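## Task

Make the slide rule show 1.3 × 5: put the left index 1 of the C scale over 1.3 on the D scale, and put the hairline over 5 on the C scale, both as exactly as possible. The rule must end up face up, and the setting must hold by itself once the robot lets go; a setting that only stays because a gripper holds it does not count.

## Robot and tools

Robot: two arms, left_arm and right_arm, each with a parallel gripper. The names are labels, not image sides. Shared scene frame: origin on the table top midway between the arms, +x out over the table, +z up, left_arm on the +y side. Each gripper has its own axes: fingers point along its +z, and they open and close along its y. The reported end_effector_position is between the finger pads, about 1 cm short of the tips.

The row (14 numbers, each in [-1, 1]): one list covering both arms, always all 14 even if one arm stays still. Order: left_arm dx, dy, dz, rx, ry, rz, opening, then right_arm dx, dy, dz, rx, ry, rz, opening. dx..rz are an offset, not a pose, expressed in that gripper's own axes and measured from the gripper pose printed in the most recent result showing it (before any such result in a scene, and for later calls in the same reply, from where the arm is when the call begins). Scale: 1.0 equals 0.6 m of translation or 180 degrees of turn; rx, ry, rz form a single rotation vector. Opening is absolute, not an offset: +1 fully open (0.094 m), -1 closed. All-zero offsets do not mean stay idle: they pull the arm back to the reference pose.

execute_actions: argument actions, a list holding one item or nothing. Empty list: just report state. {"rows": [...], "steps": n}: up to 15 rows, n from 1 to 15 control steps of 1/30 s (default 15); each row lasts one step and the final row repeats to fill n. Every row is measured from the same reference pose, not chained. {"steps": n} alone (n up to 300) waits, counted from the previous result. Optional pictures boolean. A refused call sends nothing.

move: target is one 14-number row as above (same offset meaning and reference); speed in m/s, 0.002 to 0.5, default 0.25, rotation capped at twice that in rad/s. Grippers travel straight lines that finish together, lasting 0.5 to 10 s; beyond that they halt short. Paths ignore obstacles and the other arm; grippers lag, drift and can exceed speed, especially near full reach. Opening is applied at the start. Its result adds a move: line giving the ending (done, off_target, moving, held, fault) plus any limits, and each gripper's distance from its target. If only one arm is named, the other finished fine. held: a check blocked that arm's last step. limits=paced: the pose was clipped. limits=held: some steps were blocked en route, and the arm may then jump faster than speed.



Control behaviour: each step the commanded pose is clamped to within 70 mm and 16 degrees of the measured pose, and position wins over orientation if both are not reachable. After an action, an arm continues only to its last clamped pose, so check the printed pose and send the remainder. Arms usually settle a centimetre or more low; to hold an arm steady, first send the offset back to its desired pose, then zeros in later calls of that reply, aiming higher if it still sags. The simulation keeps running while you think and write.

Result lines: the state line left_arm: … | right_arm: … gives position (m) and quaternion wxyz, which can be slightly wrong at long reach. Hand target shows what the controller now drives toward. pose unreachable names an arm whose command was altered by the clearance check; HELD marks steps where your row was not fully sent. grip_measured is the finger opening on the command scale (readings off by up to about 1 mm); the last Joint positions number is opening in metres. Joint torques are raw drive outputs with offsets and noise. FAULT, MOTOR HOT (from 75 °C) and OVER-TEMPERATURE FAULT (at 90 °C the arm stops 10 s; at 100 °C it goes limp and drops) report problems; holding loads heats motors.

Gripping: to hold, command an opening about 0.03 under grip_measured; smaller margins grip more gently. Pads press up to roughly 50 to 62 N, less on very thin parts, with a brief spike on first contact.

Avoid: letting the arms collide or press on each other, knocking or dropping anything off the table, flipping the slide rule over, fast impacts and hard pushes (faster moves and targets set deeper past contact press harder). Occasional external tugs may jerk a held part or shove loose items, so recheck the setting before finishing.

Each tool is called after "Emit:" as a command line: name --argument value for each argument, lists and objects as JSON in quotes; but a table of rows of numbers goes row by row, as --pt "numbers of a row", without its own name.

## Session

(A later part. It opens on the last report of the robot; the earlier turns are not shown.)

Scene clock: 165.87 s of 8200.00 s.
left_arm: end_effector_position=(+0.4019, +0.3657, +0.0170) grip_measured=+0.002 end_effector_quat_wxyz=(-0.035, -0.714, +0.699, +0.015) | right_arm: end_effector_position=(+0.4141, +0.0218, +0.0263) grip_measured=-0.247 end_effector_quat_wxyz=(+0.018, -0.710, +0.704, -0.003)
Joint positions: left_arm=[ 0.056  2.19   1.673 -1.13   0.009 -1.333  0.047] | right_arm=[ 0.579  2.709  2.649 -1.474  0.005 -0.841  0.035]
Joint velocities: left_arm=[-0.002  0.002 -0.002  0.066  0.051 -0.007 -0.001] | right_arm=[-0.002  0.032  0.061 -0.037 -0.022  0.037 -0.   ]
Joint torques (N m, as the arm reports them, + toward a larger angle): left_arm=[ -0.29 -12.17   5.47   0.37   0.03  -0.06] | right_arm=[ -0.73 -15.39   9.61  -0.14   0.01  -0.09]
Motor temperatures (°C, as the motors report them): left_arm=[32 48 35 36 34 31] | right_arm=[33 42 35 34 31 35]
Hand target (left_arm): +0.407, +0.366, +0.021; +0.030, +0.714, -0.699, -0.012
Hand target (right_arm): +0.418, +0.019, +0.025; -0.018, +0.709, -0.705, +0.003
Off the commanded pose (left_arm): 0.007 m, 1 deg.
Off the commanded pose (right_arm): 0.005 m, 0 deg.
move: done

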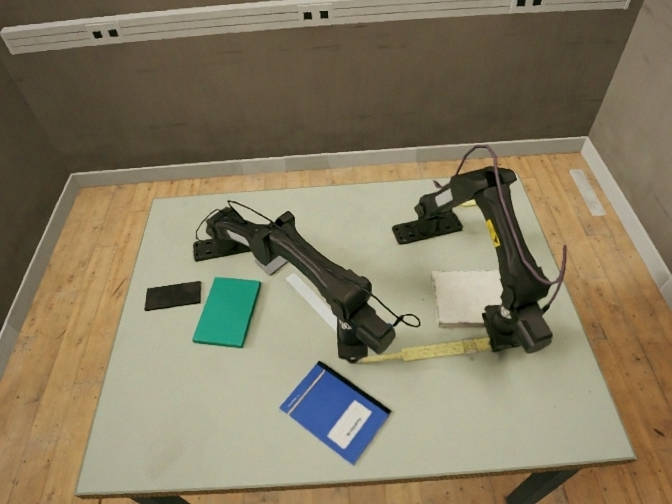

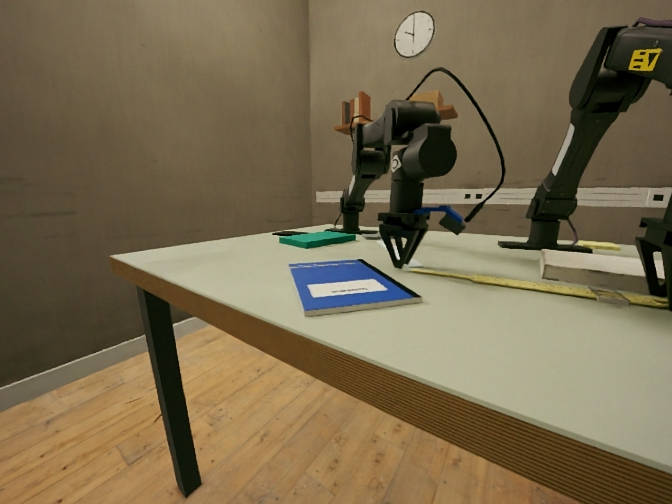

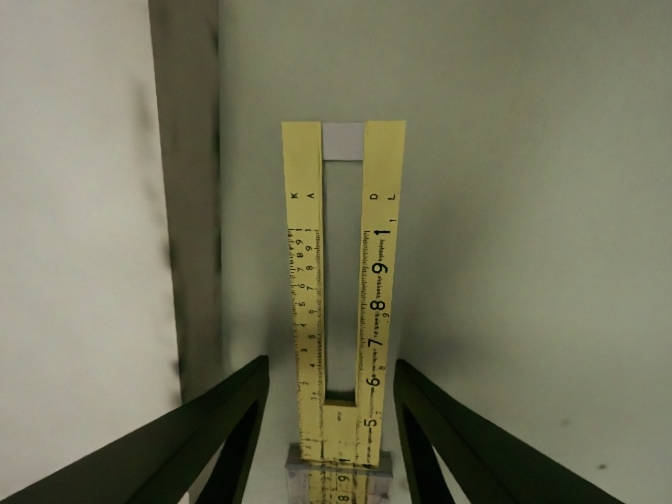

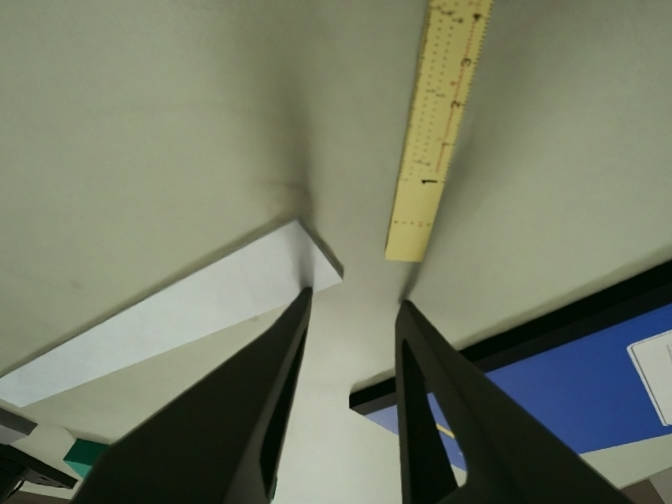

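Emit:
move --target '[0,-0.012,-0.008,0.01,0,0,-0.41,0,0,0.004,0,0,0,-0.25]' --speed 0.02

Scene clock: 169.33 s of 8200.00 s.
left_arm: end_effector_position=(+0.4026, +0.3654, +0.0170) grip_measured=-0.377 end_effector_quat_wxyz=(-0.035, -0.714, +0.699, +0.014) | right_arm: end_effector_position=(+0.4141, +0.0218, +0.0261) grip_measured=-0.247 end_effector_quat_wxyz=(+0.018, -0.710, +0.704, -0.003)
Joint positions: left_arm=[ 0.056  2.19   1.673 -1.128  0.012 -1.333  0.029] | right_arm=[ 0.579  2.711  2.652 -1.476  0.005 -0.841  0.035]
Joint velocities: left_arm=[ 0.022  0.002 -0.007 -0.037  0.051  0.037 -0.   ] | right_arm=[ 0.002 -0.002  0.007 -0.051  0.022 -0.051  0.   ]
Joint torques (N m, as the arm reports them, + toward a larger angle): left_arm=[  0.07 -13.07   4.43   0.54   0.04  -0.02] | right_arm=[  0.19 -17.46   5.59   0.07  -0.04  -0.04]
Motor temperatures (°C, as the motors report them): left_arm=[32 48 35 36 34 31] | right_arm=[33 42 35 34 31 35]
Hand target (left_arm): +0.409, +0.366, +0.021; +0.024, +0.715, -0.699, -0.005
Hand target (right_arm): +0.414, +0.022, +0.024; -0.018, +0.710, -0.704, +0.003
Off the commanded pose (left_arm): 0.008 m, 2 deg.
Off the commanded pose (right_arm): 0.002 m, 0 deg.
move: done

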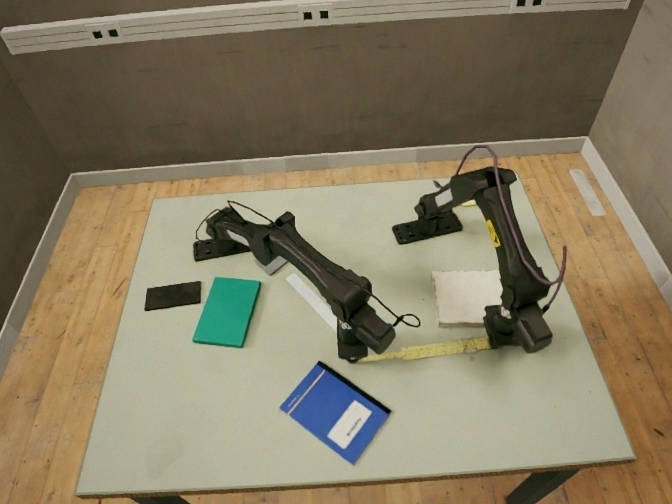

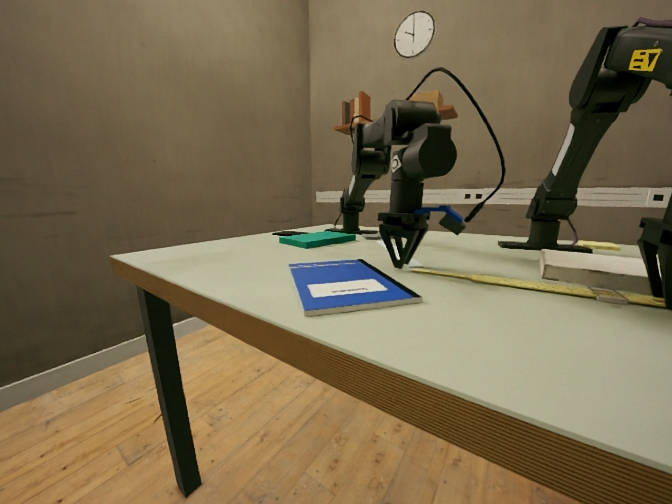

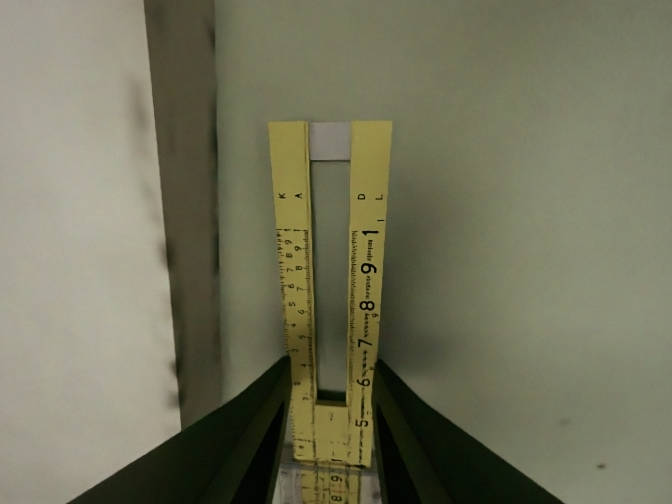

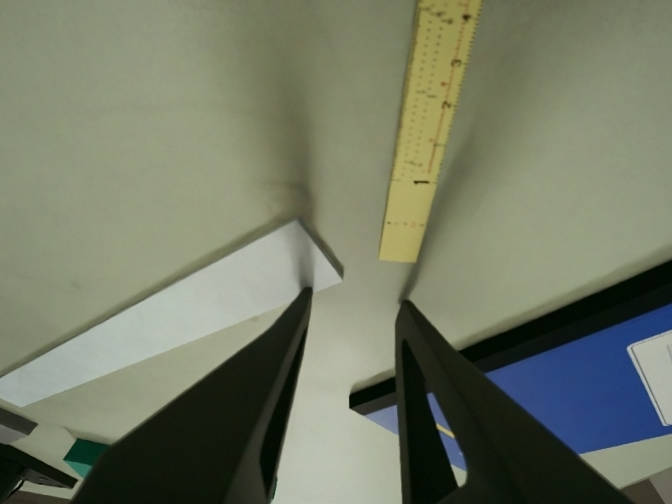

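Emit:
move --target '[0,-0.005,-0.006,0,0,0,-0.41,0,0.006,0.012,0,0,0,-0.25]' --speed 0.02

Scene clock: 172.37 s of 8200.00 s.
left_arm: end_effector_position=(+0.4023, +0.3653, +0.0168) grip_measured=-0.377 end_effector_quat_wxyz=(-0.036, -0.714, +0.699, +0.015) | right_arm: end_effector_position=(+0.4138, +0.0216, +0.0259) grip_measured=-0.247 end_effector_quat_wxyz=(+0.023, -0.710, +0.704, -0.004)
Joint positions: left_arm=[ 0.056  2.191  1.675 -1.131  0.012 -1.333  0.029] | right_arm=[ 0.579  2.673  2.577 -1.429  0.005 -0.841  0.035]
Joint velocities: left_arm=[-0.007 -0.007  0.017  0.022 -0.007  0.022 -0.   ] | right_arm=[-0.017 -0.002 -0.017 -0.007  0.051 -0.051 -0.   ]
Joint torques (N m, as the arm reports them, + toward a larger angle): left_arm=[ -0.13 -12.03   5.58   0.24   0.02  -0.02] | right_arm=[  0.22 -16.79   4.52   0.09   0.02   0.09]
Motor temperatures (°C, as the motors report them): left_arm=[32 48 35 36 34 31] | right_arm=[33 42 35 34 31 35]
Hand target (left_arm): +0.406, +0.366, +0.021; +0.034, +0.714, -0.699, -0.014
Hand target (right_arm): +0.411, +0.022, +0.019; -0.017, +0.710, -0.704, +0.003
Off the commanded pose (left_arm): 0.005 m, 0 deg.
Off the commanded pose (right_arm): 0.008 m, 1 deg.
move: done

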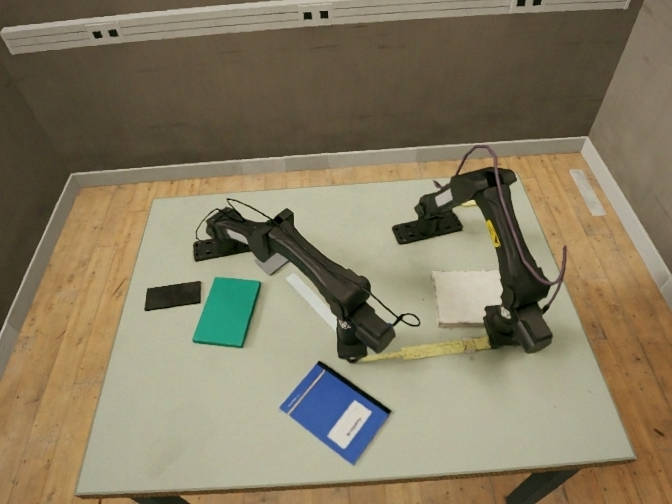

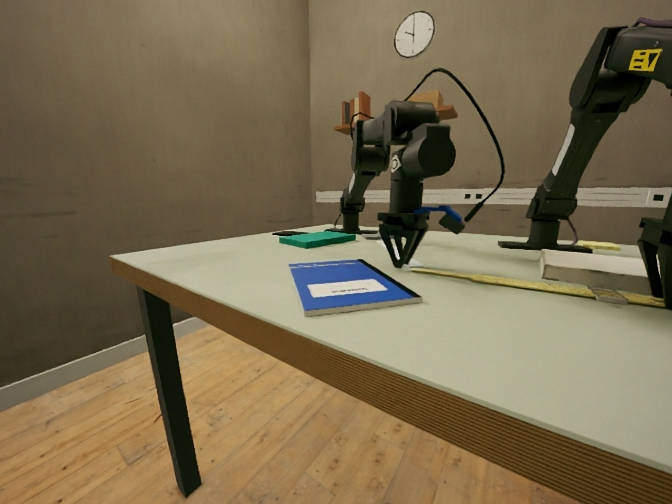

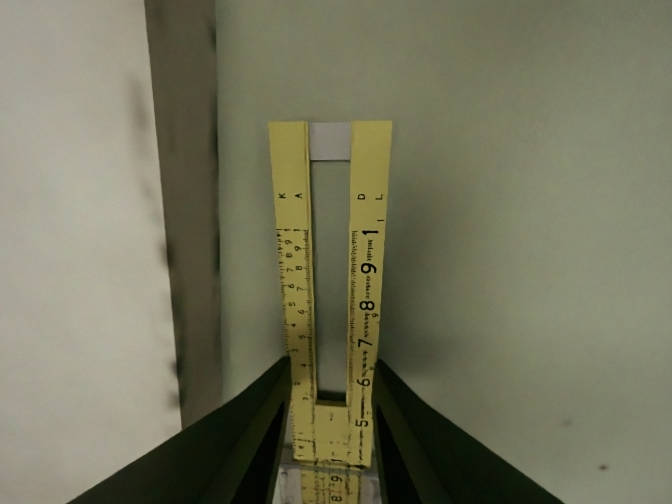

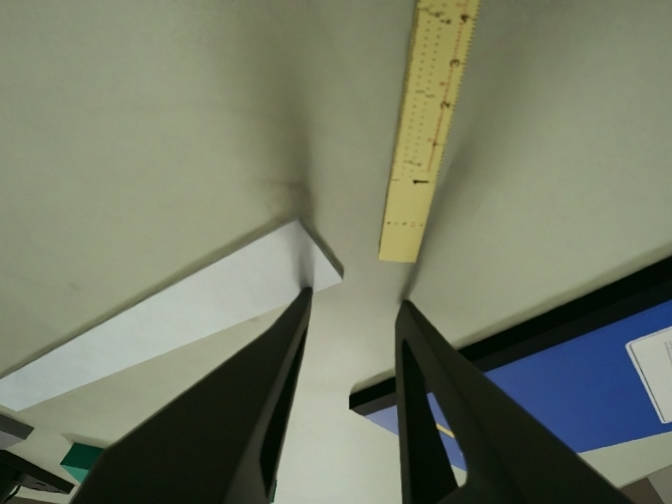

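Emit:
move --target '[0.17,-0.003,-0.014,0,0,0,-0.41,0,0.006,-0.003,0,0,0,-0.25]' --speed 0.03

Scene clock: 178.23 s of 8200.00 s.
left_arm: end_effector_position=(+0.4094, +0.2718, +0.0167) grip_measured=-0.377 end_effector_quat_wxyz=(-0.037, -0.713, +0.699, +0.025) | right_arm: end_effector_position=(+0.4133, +0.0192, +0.0263) grip_measured=-0.247 end_effector_quat_wxyz=(+0.020, -0.710, +0.704, -0.007)
Joint positions: left_arm=[-0.181  2.179  1.653 -1.132  0.016 -1.568  0.029] | right_arm=[ 0.579  2.664  2.561 -1.426  0.012 -0.841  0.035]
Joint velocities: left_arm=[ 0.002 -0.012 -0.002  0.007 -0.066  0.037  0.   ] | right_arm=[ 0.022  0.002 -0.027 -0.081 -0.051  0.022  0.001]
Joint torques (N m, as the arm reports them, + toward a larger angle): left_arm=[ -1.17 -15.12   3.56   0.26   0.19  -0.16] | right_arm=[  0.29 -17.98   5.08   0.11  -0.05   0.05]
Motor temperatures (°C, as the motors report them): left_arm=[32 48 35 36 34 31] | right_arm=[33 42 35 34 31 35]
Hand target (left_arm): +0.409, +0.265, +0.029; +0.035, +0.714, -0.699, -0.014
Hand target (right_arm): +0.410, +0.022, +0.027; -0.022, +0.710, -0.704, +0.003
Off the commanded pose (left_arm): 0.014 m, 1 deg.
Off the commanded pose (right_arm): 0.004 m, 1 deg.
move: off_target (left_arm)

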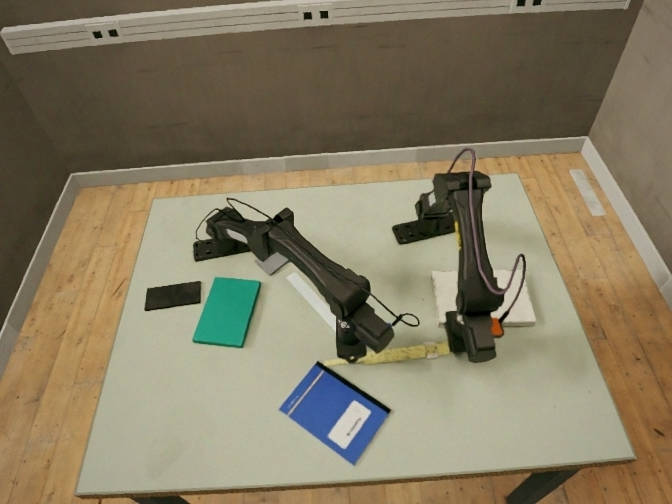

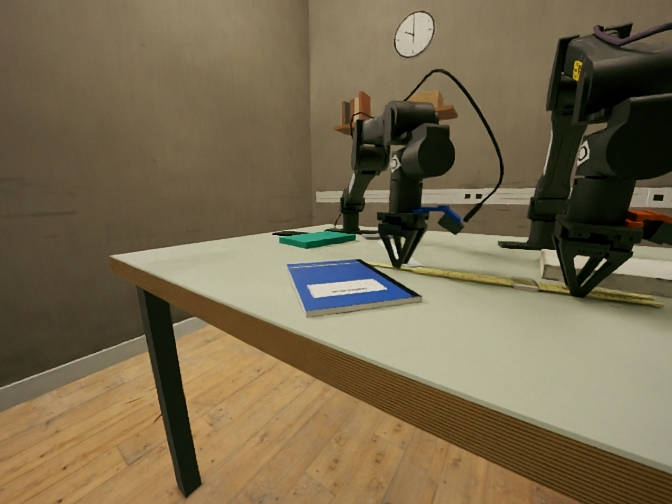

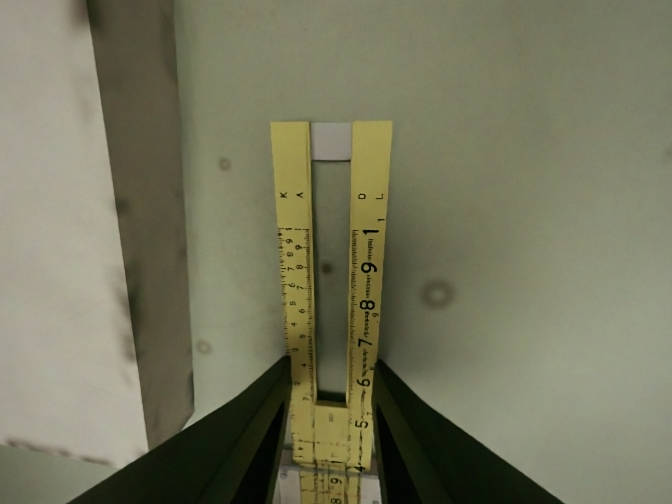

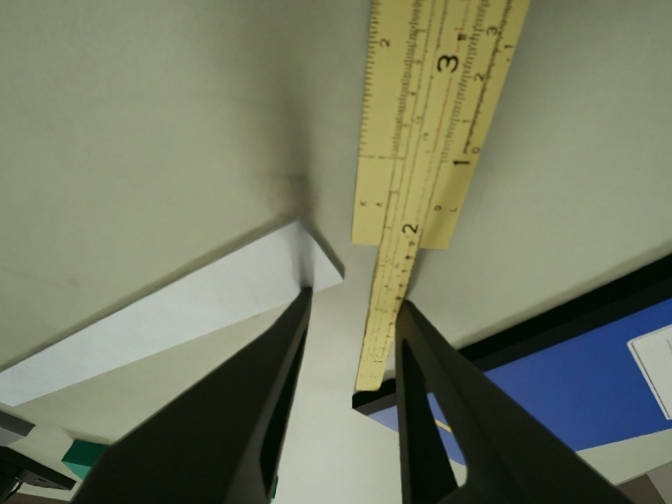

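Emit:
move --target '[-0.115,0.008,-0.016,0,0,0,-0.41,0,-0.02,-0.006,0,0,0,-0.2]' --speed 0.03

Scene clock: 187.97 s of 8200.00 s.
left_arm: end_effector_position=(+0.3993, +0.3348, +0.0171) grip_measured=-0.377 end_effector_quat_wxyz=(-0.045, -0.715, +0.698, +0.025) | right_arm: end_effector_position=(+0.4216, +0.0222, +0.0269) grip_measured=-0.203 end_effector_quat_wxyz=(+0.022, -0.710, +0.704, -0.008)
Joint positions: left_arm=[-0.019  2.179  1.653 -1.148  0.012 -1.41   0.029] | right_arm=[ 0.572  2.792  2.816 -1.549  0.013 -0.849  0.037]
Joint velocities: left_arm=[-0.002 -0.002  0.007 -0.037  0.037 -0.037 -0.001] | right_arm=[-0.017  0.012  0.022 -0.051  0.022  0.007 -0.   ]
Joint torques (N m, as the arm reports them, + toward a larger angle): left_arm=[  0.87 -12.85   5.63   0.16  -0.11   0.12] | right_arm=[ -0.68 -16.46  10.02  -0.17   0.06  -0.11]
Motor temperatures (°C, as the motors report them): left_arm=[32 48 35 36 34 31] | right_arm=[33 43 35 34 31 35]
Hand target (left_arm): +0.402, +0.340, +0.025; +0.038, +0.714, -0.699, -0.025
Hand target (right_arm): +0.425, +0.019, +0.030; -0.024, +0.710, -0.704, +0.008
Off the commanded pose (left_arm): 0.011 m, 1 deg.
Off the commanded pose (right_arm): 0.006 m, 0 deg.
After step 90, 4.10 s passed at rest.
move: off_target (left_arm)

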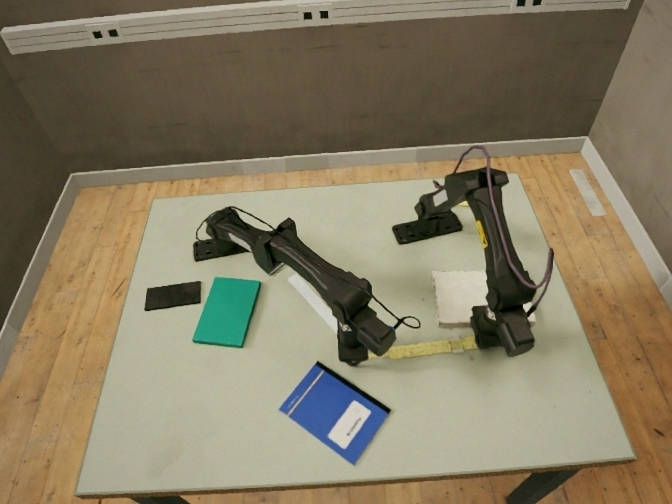

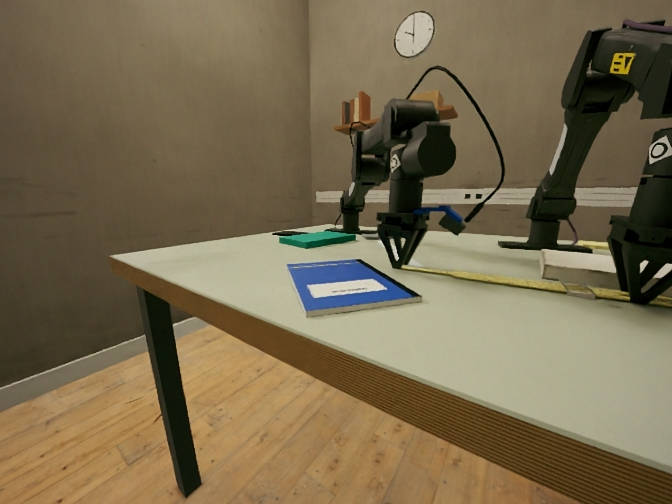

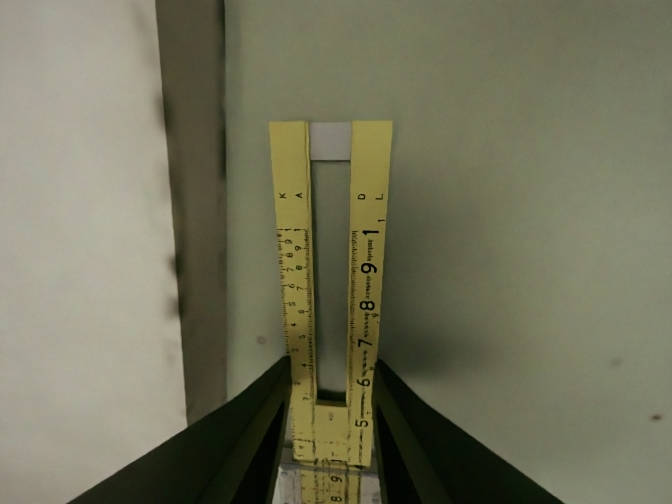

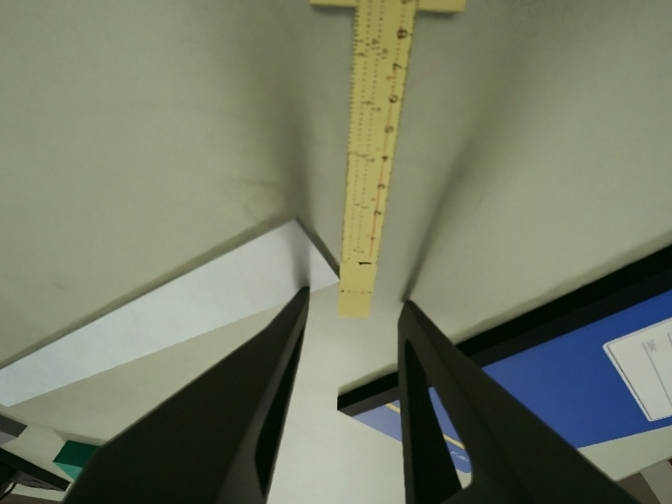

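Emit:
move --target '[0,0,-0.012,0,0,0,-0.41,0,0,-0.006,0,0,0,-0.79]' --speed 0.02

Scene clock: 192.03 s of 8200.00 s.
left_arm: end_effector_position=(+0.3993, +0.3347, +0.0171) grip_measured=-0.377 end_effector_quat_wxyz=(-0.045, -0.715, +0.697, +0.025) | right_arm: end_effector_position=(+0.4216, +0.0221, +0.0267) grip_measured=-0.787 end_effector_quat_wxyz=(+0.022, -0.710, +0.704, -0.008)
Joint positions: left_arm=[-0.019  2.179  1.653 -1.148  0.012 -1.412  0.029] | right_arm=[ 0.572  2.793  2.819 -1.551  0.013 -0.849  0.01 ]
Joint velocities: left_arm=[-0.017  0.012 -0.012 -0.007 -0.022 -0.007 -0.002] | right_arm=[ 0.002 -0.007  0.022 -0.066 -0.022  0.051 -0.   ]
Joint torques (N m, as the arm reports them, + toward a larger angle): left_arm=[  0.   -12.9    5.11   0.12   0.    -0.01] | right_arm=[  0.03 -16.94   8.88  -0.18   0.04   0.  ]
Motor temperatures (°C, as the motors report them): left_arm=[32 48 35 36 34 31] | right_arm=[33 43 35 34 31 35]
Hand target (left_arm): +0.400, +0.335, +0.024; +0.045, +0.715, -0.697, -0.025
Hand target (right_arm): +0.421, +0.022, +0.030; -0.024, +0.710, -0.704, +0.008
Off the commanded pose (left_arm): 0.007 m, 0 deg.
Off the commanded pose (right_arm): 0.004 m, 0 deg.
After step 90, 0.37 s passed at rest.
move: done

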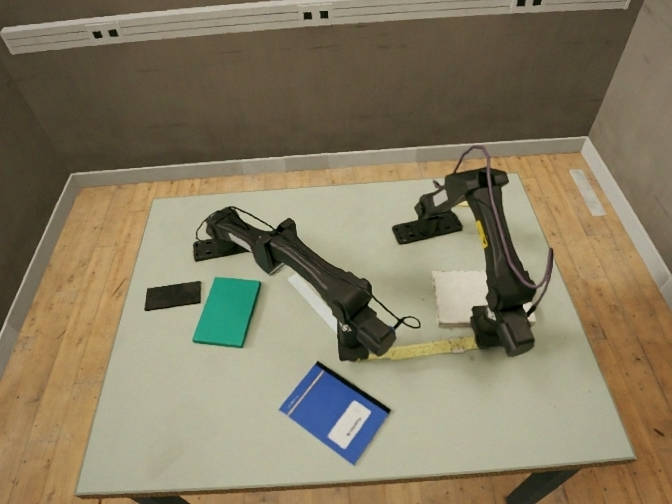

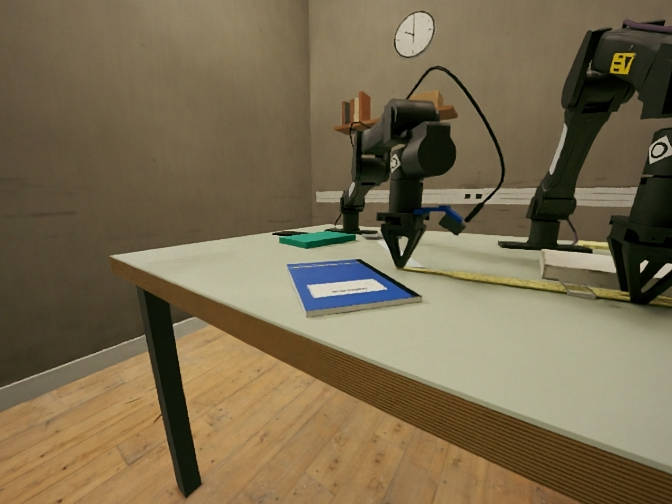

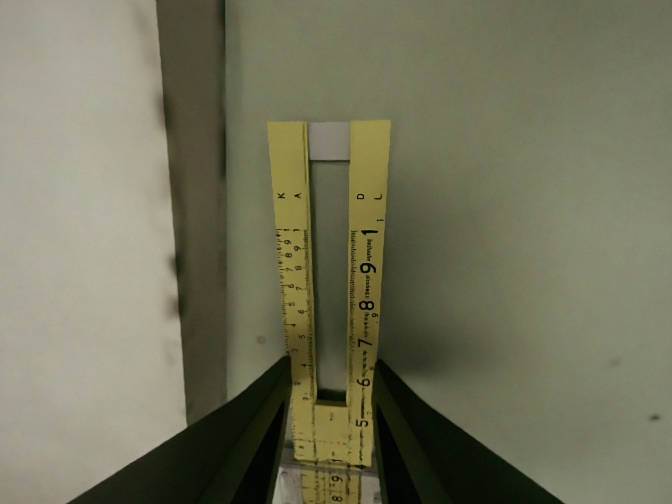

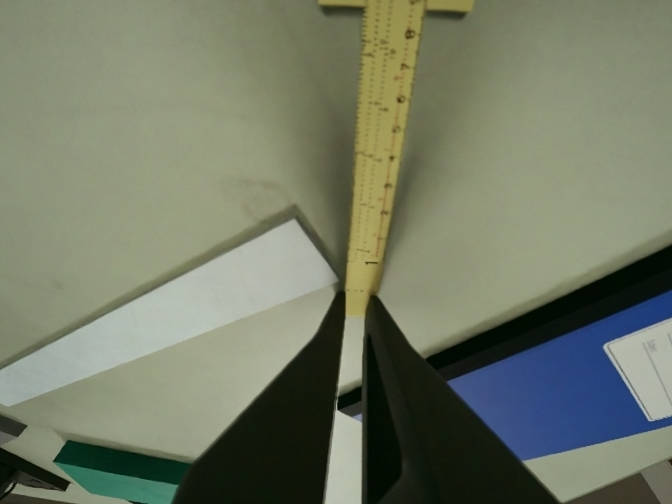

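Emit:
move --target '[0,0,-0.012,0,0,0,-0.41,0,-0.004,0.02,0,0,0,-0.5]' --speed 0.02

Scene clock: 194.77 s of 8200.00 s.
left_arm: end_effector_position=(+0.3983, +0.3345, +0.0172) grip_measured=-0.377 end_effector_quat_wxyz=(-0.047, -0.715, +0.697, +0.026) | right_arm: end_effector_position=(+0.4227, +0.0231, +0.0259) grip_measured=-0.503 end_effector_quat_wxyz=(+0.025, -0.710, +0.704, -0.008)
Joint positions: left_arm=[-0.019  2.179  1.653 -1.152  0.012 -1.412  0.029] | right_arm=[ 0.572  2.793  2.815 -1.542  0.013 -0.849  0.023]
Joint velocities: left_arm=[ 0.007 -0.007  0.012 -0.022 -0.066  0.007 -0.001] | right_arm=[-0.017  0.002  0.002 -0.007 -0.051  0.037 -0.   ]
Joint torques (N m, as the arm reports them, + toward a larger angle): left_arm=[  0.1  -12.8    5.07   0.15   0.03  -0.02] | right_arm=[ -0.53 -16.33   4.6    0.24   0.04  -0.06]
Motor temperatures (°C, as the motors report them): left_arm=[32 48 35 36 34 31] | right_arm=[33 43 35 34 31 35]
Hand target (left_arm): +0.400, +0.335, +0.024; +0.045, +0.715, -0.697, -0.025
Hand target (right_arm): +0.425, +0.022, +0.015; -0.020, +0.710, -0.704, +0.008
Off the commanded pose (left_arm): 0.007 m, 0 deg.
Off the commanded pose (right_arm): 0.011 m, 0 deg.
move: off_target (right_arm)

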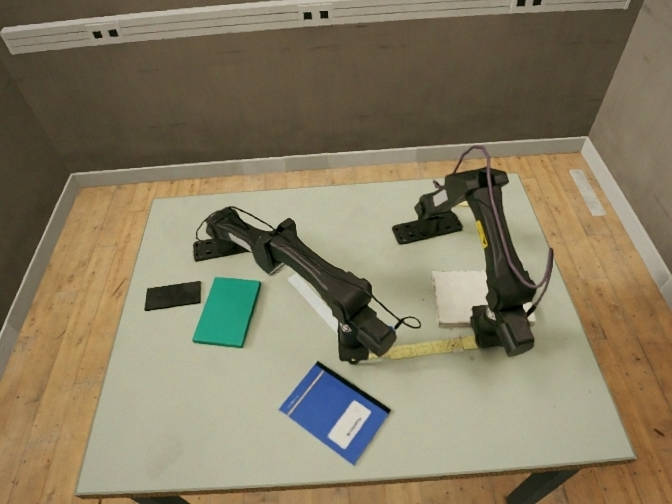

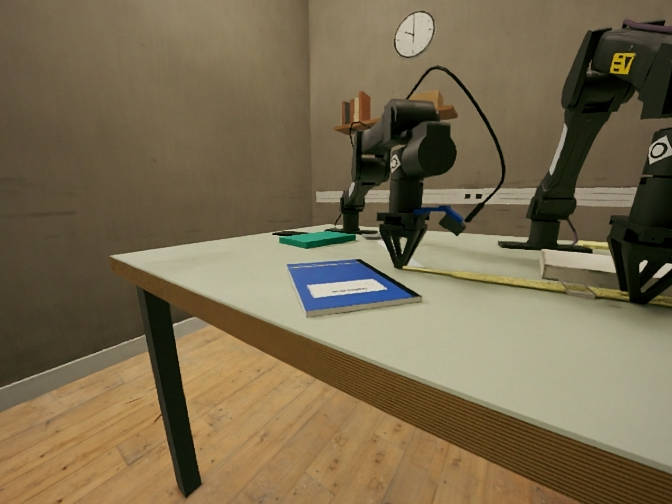

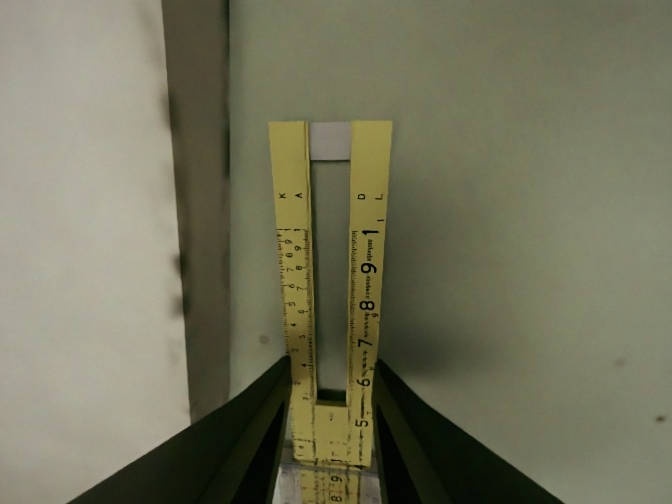

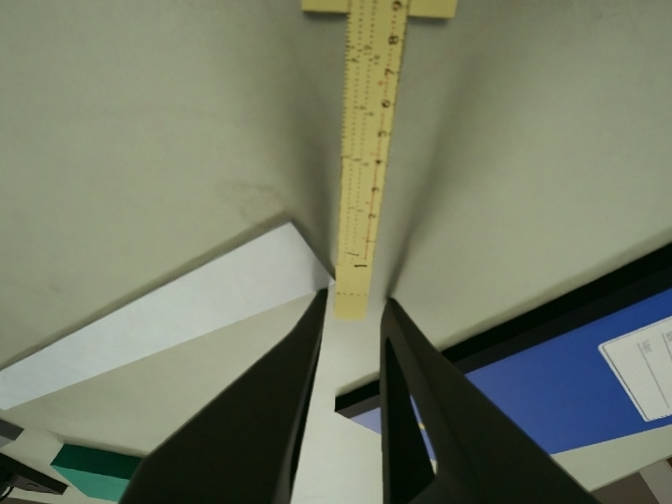

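Emit:
move --target '[0,0,-0.012,0,0,0,-0.41,0,0,0.003,0,0,0,-0.86]' --speed 0.02

Scene clock: 197.77 s of 8200.00 s.
left_arm: end_effector_position=(+0.3987, +0.3345, +0.0171) grip_measured=-0.377 end_effector_quat_wxyz=(-0.047, -0.717, +0.695, +0.025) | right_arm: end_effector_position=(+0.4219, +0.0233, +0.0262) grip_measured=-0.857 end_effector_quat_wxyz=(+0.024, -0.710, +0.704, -0.006)
Joint positions: left_arm=[-0.019  2.179  1.653 -1.15   0.013 -1.416  0.029] | right_arm=[ 0.572  2.793  2.815 -1.544  0.009 -0.849  0.007]
Joint velocities: left_arm=[-0.012  0.007 -0.002 -0.081 -0.007 -0.022 -0.   ] | right_arm=[-0.012 -0.007 -0.012 -0.051 -0.037  0.037 -0.001]
Joint torques (N m, as the arm reports them, + toward a larger angle): left_arm=[ -0.04 -12.84   5.13   0.07  -0.01   0.06] | right_arm=[  0.02 -17.39   6.43   0.06   0.03   0.  ]
Motor temperatures (°C, as the motors report them): left_arm=[32 48 35 36 34 31] | right_arm=[33 43 35 34 31 35]
Hand target (left_arm): +0.399, +0.335, +0.024; +0.047, +0.715, -0.697, -0.026
Hand target (right_arm): +0.423, +0.023, +0.024; -0.024, +0.710, -0.704, +0.008
Off the commanded pose (left_arm): 0.007 m, 0 deg.
Off the commanded pose (right_arm): 0.002 m, 0 deg.
move: done

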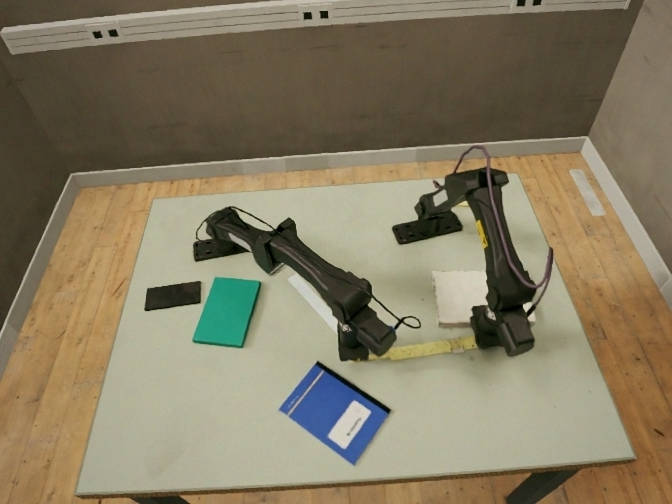

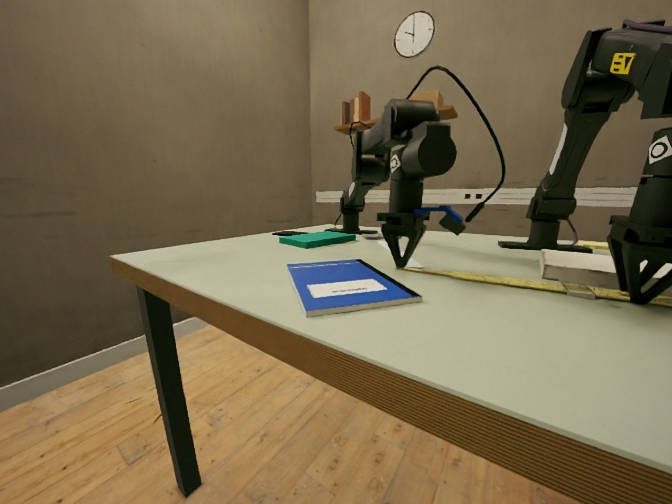

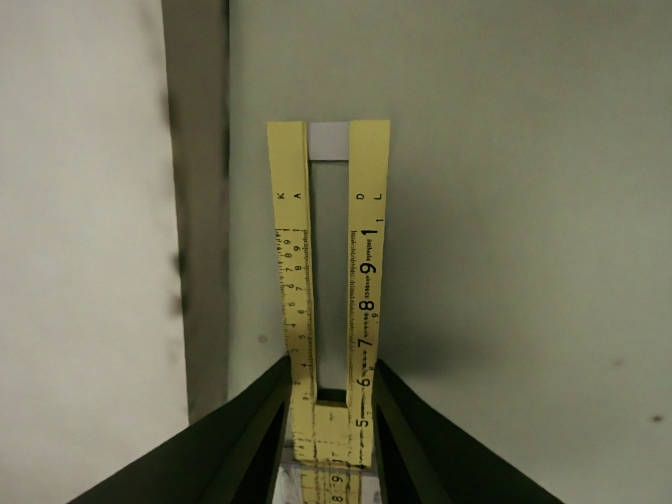

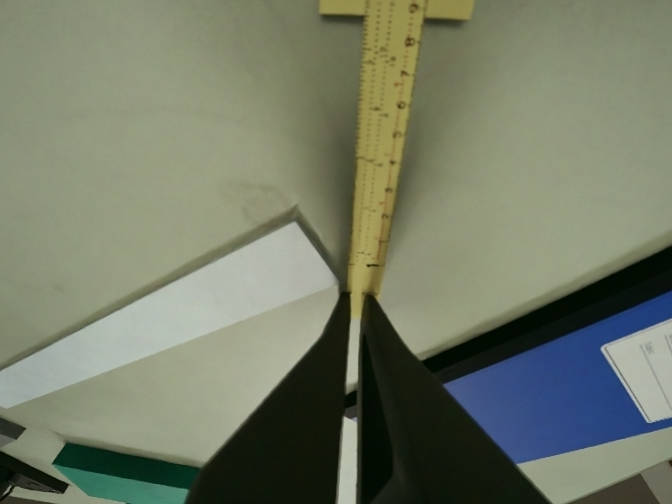

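Emit:
move --target '[0,0,-0.012,0,0,0,-0.41,0.038,0.003,-0.02,0,0,0,-0.86]' --speed 0.03

Emit:
move --target '[0,0,-0.012,0,0,0,-0.41,0,0,0.03,0,0,0,-0.86]' --speed 0.02

Scene clock: 204.37 s of 8200.00 s.
left_arm: end_effector_position=(+0.3974, +0.3337, +0.0173) grip_measured=-0.377 end_effector_quat_wxyz=(-0.050, -0.717, +0.695, +0.026) | right_arm: end_effector_position=(+0.4148, +0.0008, +0.0302) grip_measured=-0.857 end_effector_quat_wxyz=(+0.009, -0.710, +0.704, -0.005)
Joint positions: left_arm=[-0.019  2.179  1.653 -1.156  0.016 -1.416  0.029] | right_arm=[ 0.548  2.614  2.481 -1.418  0.009 -0.871  0.007]
Joint velocities: left_arm=[ 0.002 -0.007  0.007 -0.037  0.037 -0.037 -0.001] | right_arm=[ 0.007  0.002  0.002 -0.022  0.007  0.095  0.001]
Joint torques (N m, as the arm reports them, + toward a larger angle): left_arm=[  0.11 -12.84   5.18   0.13  -0.01   0.01] | right_arm=[ -0.35 -18.84   5.76   0.08   0.    -0.06]
Motor temperatures (°C, as the motors report them): left_arm=[32 48 35 36 34 31] | right_arm=[33 43 35 34 31 35]
Hand target (left_arm): +0.399, +0.335, +0.024; +0.047, +0.717, -0.695, -0.025
Hand target (right_arm): +0.420, +0.001, +0.038; -0.024, +0.710, -0.704, +0.007
Off the commanded pose (left_arm): 0.007 m, 0 deg.
Off the commanded pose (right_arm): 0.009 m, 2 deg.
After step 90, 2.30 s passed at rest.
move: done

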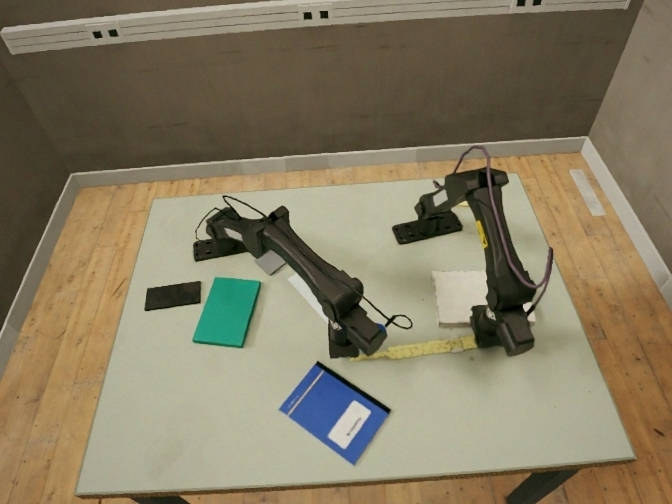

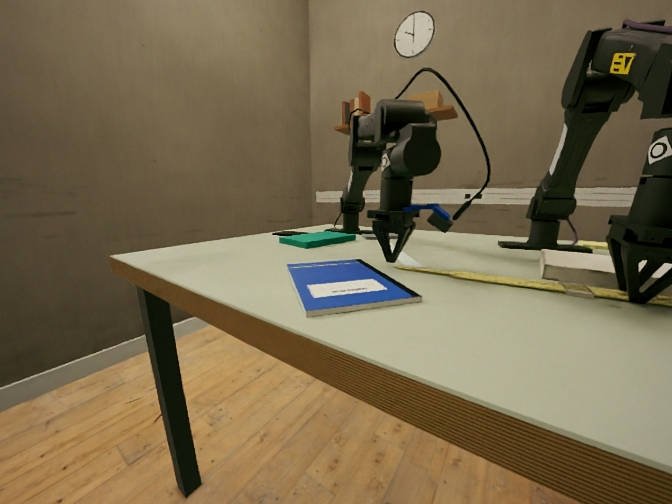

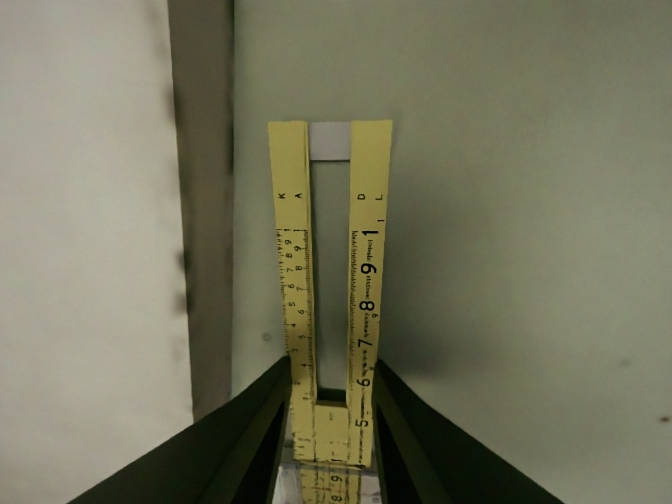

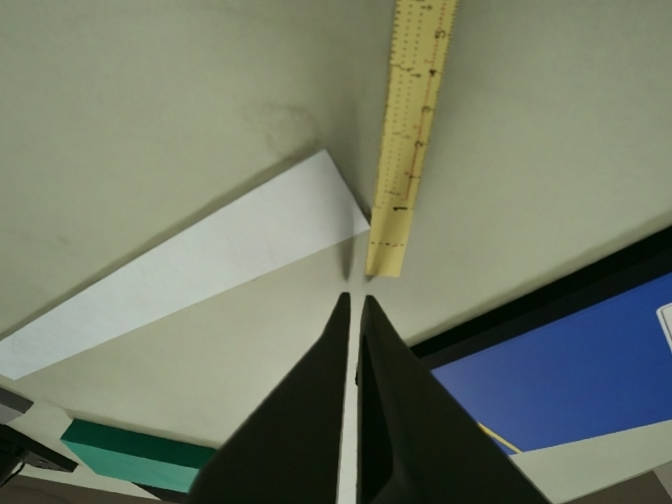

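Scene clock: 205.50 s of 8200.00 s.
left_arm: end_effector_position=(+0.3963, +0.3335, +0.0174) grip_measured=-0.377 end_effector_quat_wxyz=(-0.052, -0.717, +0.695, +0.027) | right_arm: end_effector_position=(+0.4138, -0.0001, +0.0219) grip_measured=-0.857 end_effector_quat_wxyz=(+0.008, -0.710, +0.704, -0.005)
Joint positions: left_arm=[-0.019  2.179  1.653 -1.16   0.016 -1.416  0.029] | right_arm=[ 0.548  2.603  2.427 -1.379  0.009 -0.871  0.007]
Joint velocities: left_arm=[-0.017  0.002  0.007 -0.037  0.081  0.051  0.   ] | right_arm=[ 0.002 -0.007 -0.002 -0.022  0.007 -0.037 -0.001]
Joint torques (N m, as the arm reports them, + toward a larger angle): left_arm=[  0.03 -12.76   5.23   0.08   0.03  -0.01] | right_arm=[ -0.06 -15.91   4.51   0.24   0.02   0.02]
Motor temperatures (°C, as the motors report them): left_arm=[32 48 35 36 34 31] | right_arm=[33 43 35 34 31 35]
Hand target (left_arm): +0.398, +0.334, +0.024; +0.050, +0.717, -0.695, -0.025
Hand target (right_arm): +0.415, +0.001, +0.012; -0.009, +0.710, -0.704, +0.005
Off the commanded pose (left_arm): 0.007 m, 0 deg.
Off the commanded pose (right_arm): 0.010 m, 0 deg.
move: done

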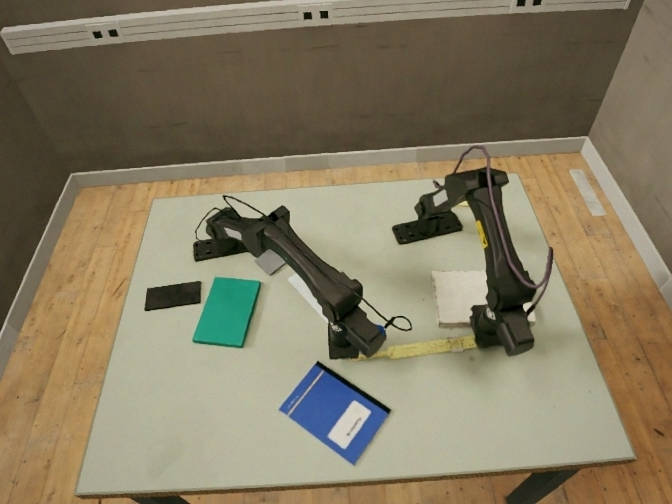

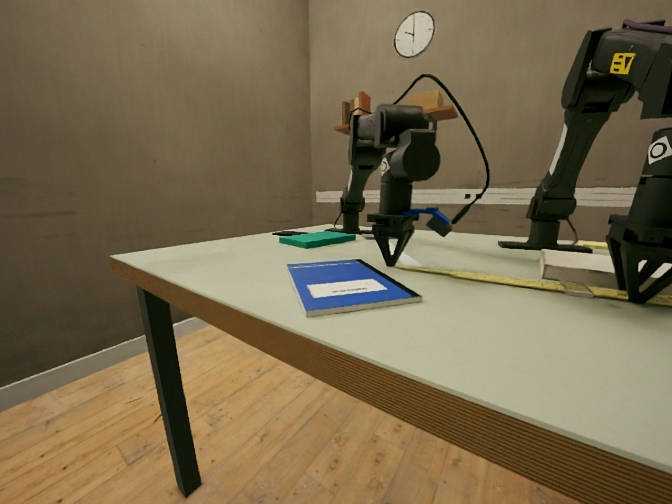

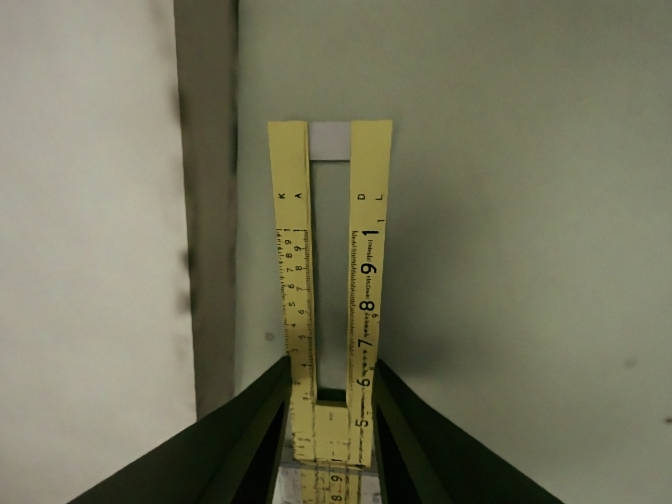

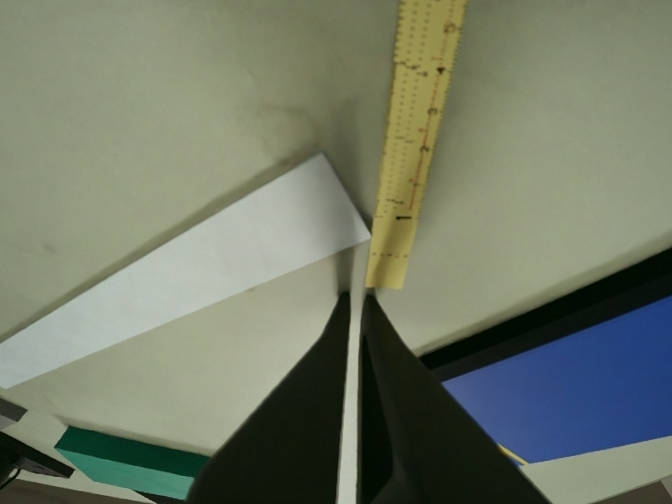

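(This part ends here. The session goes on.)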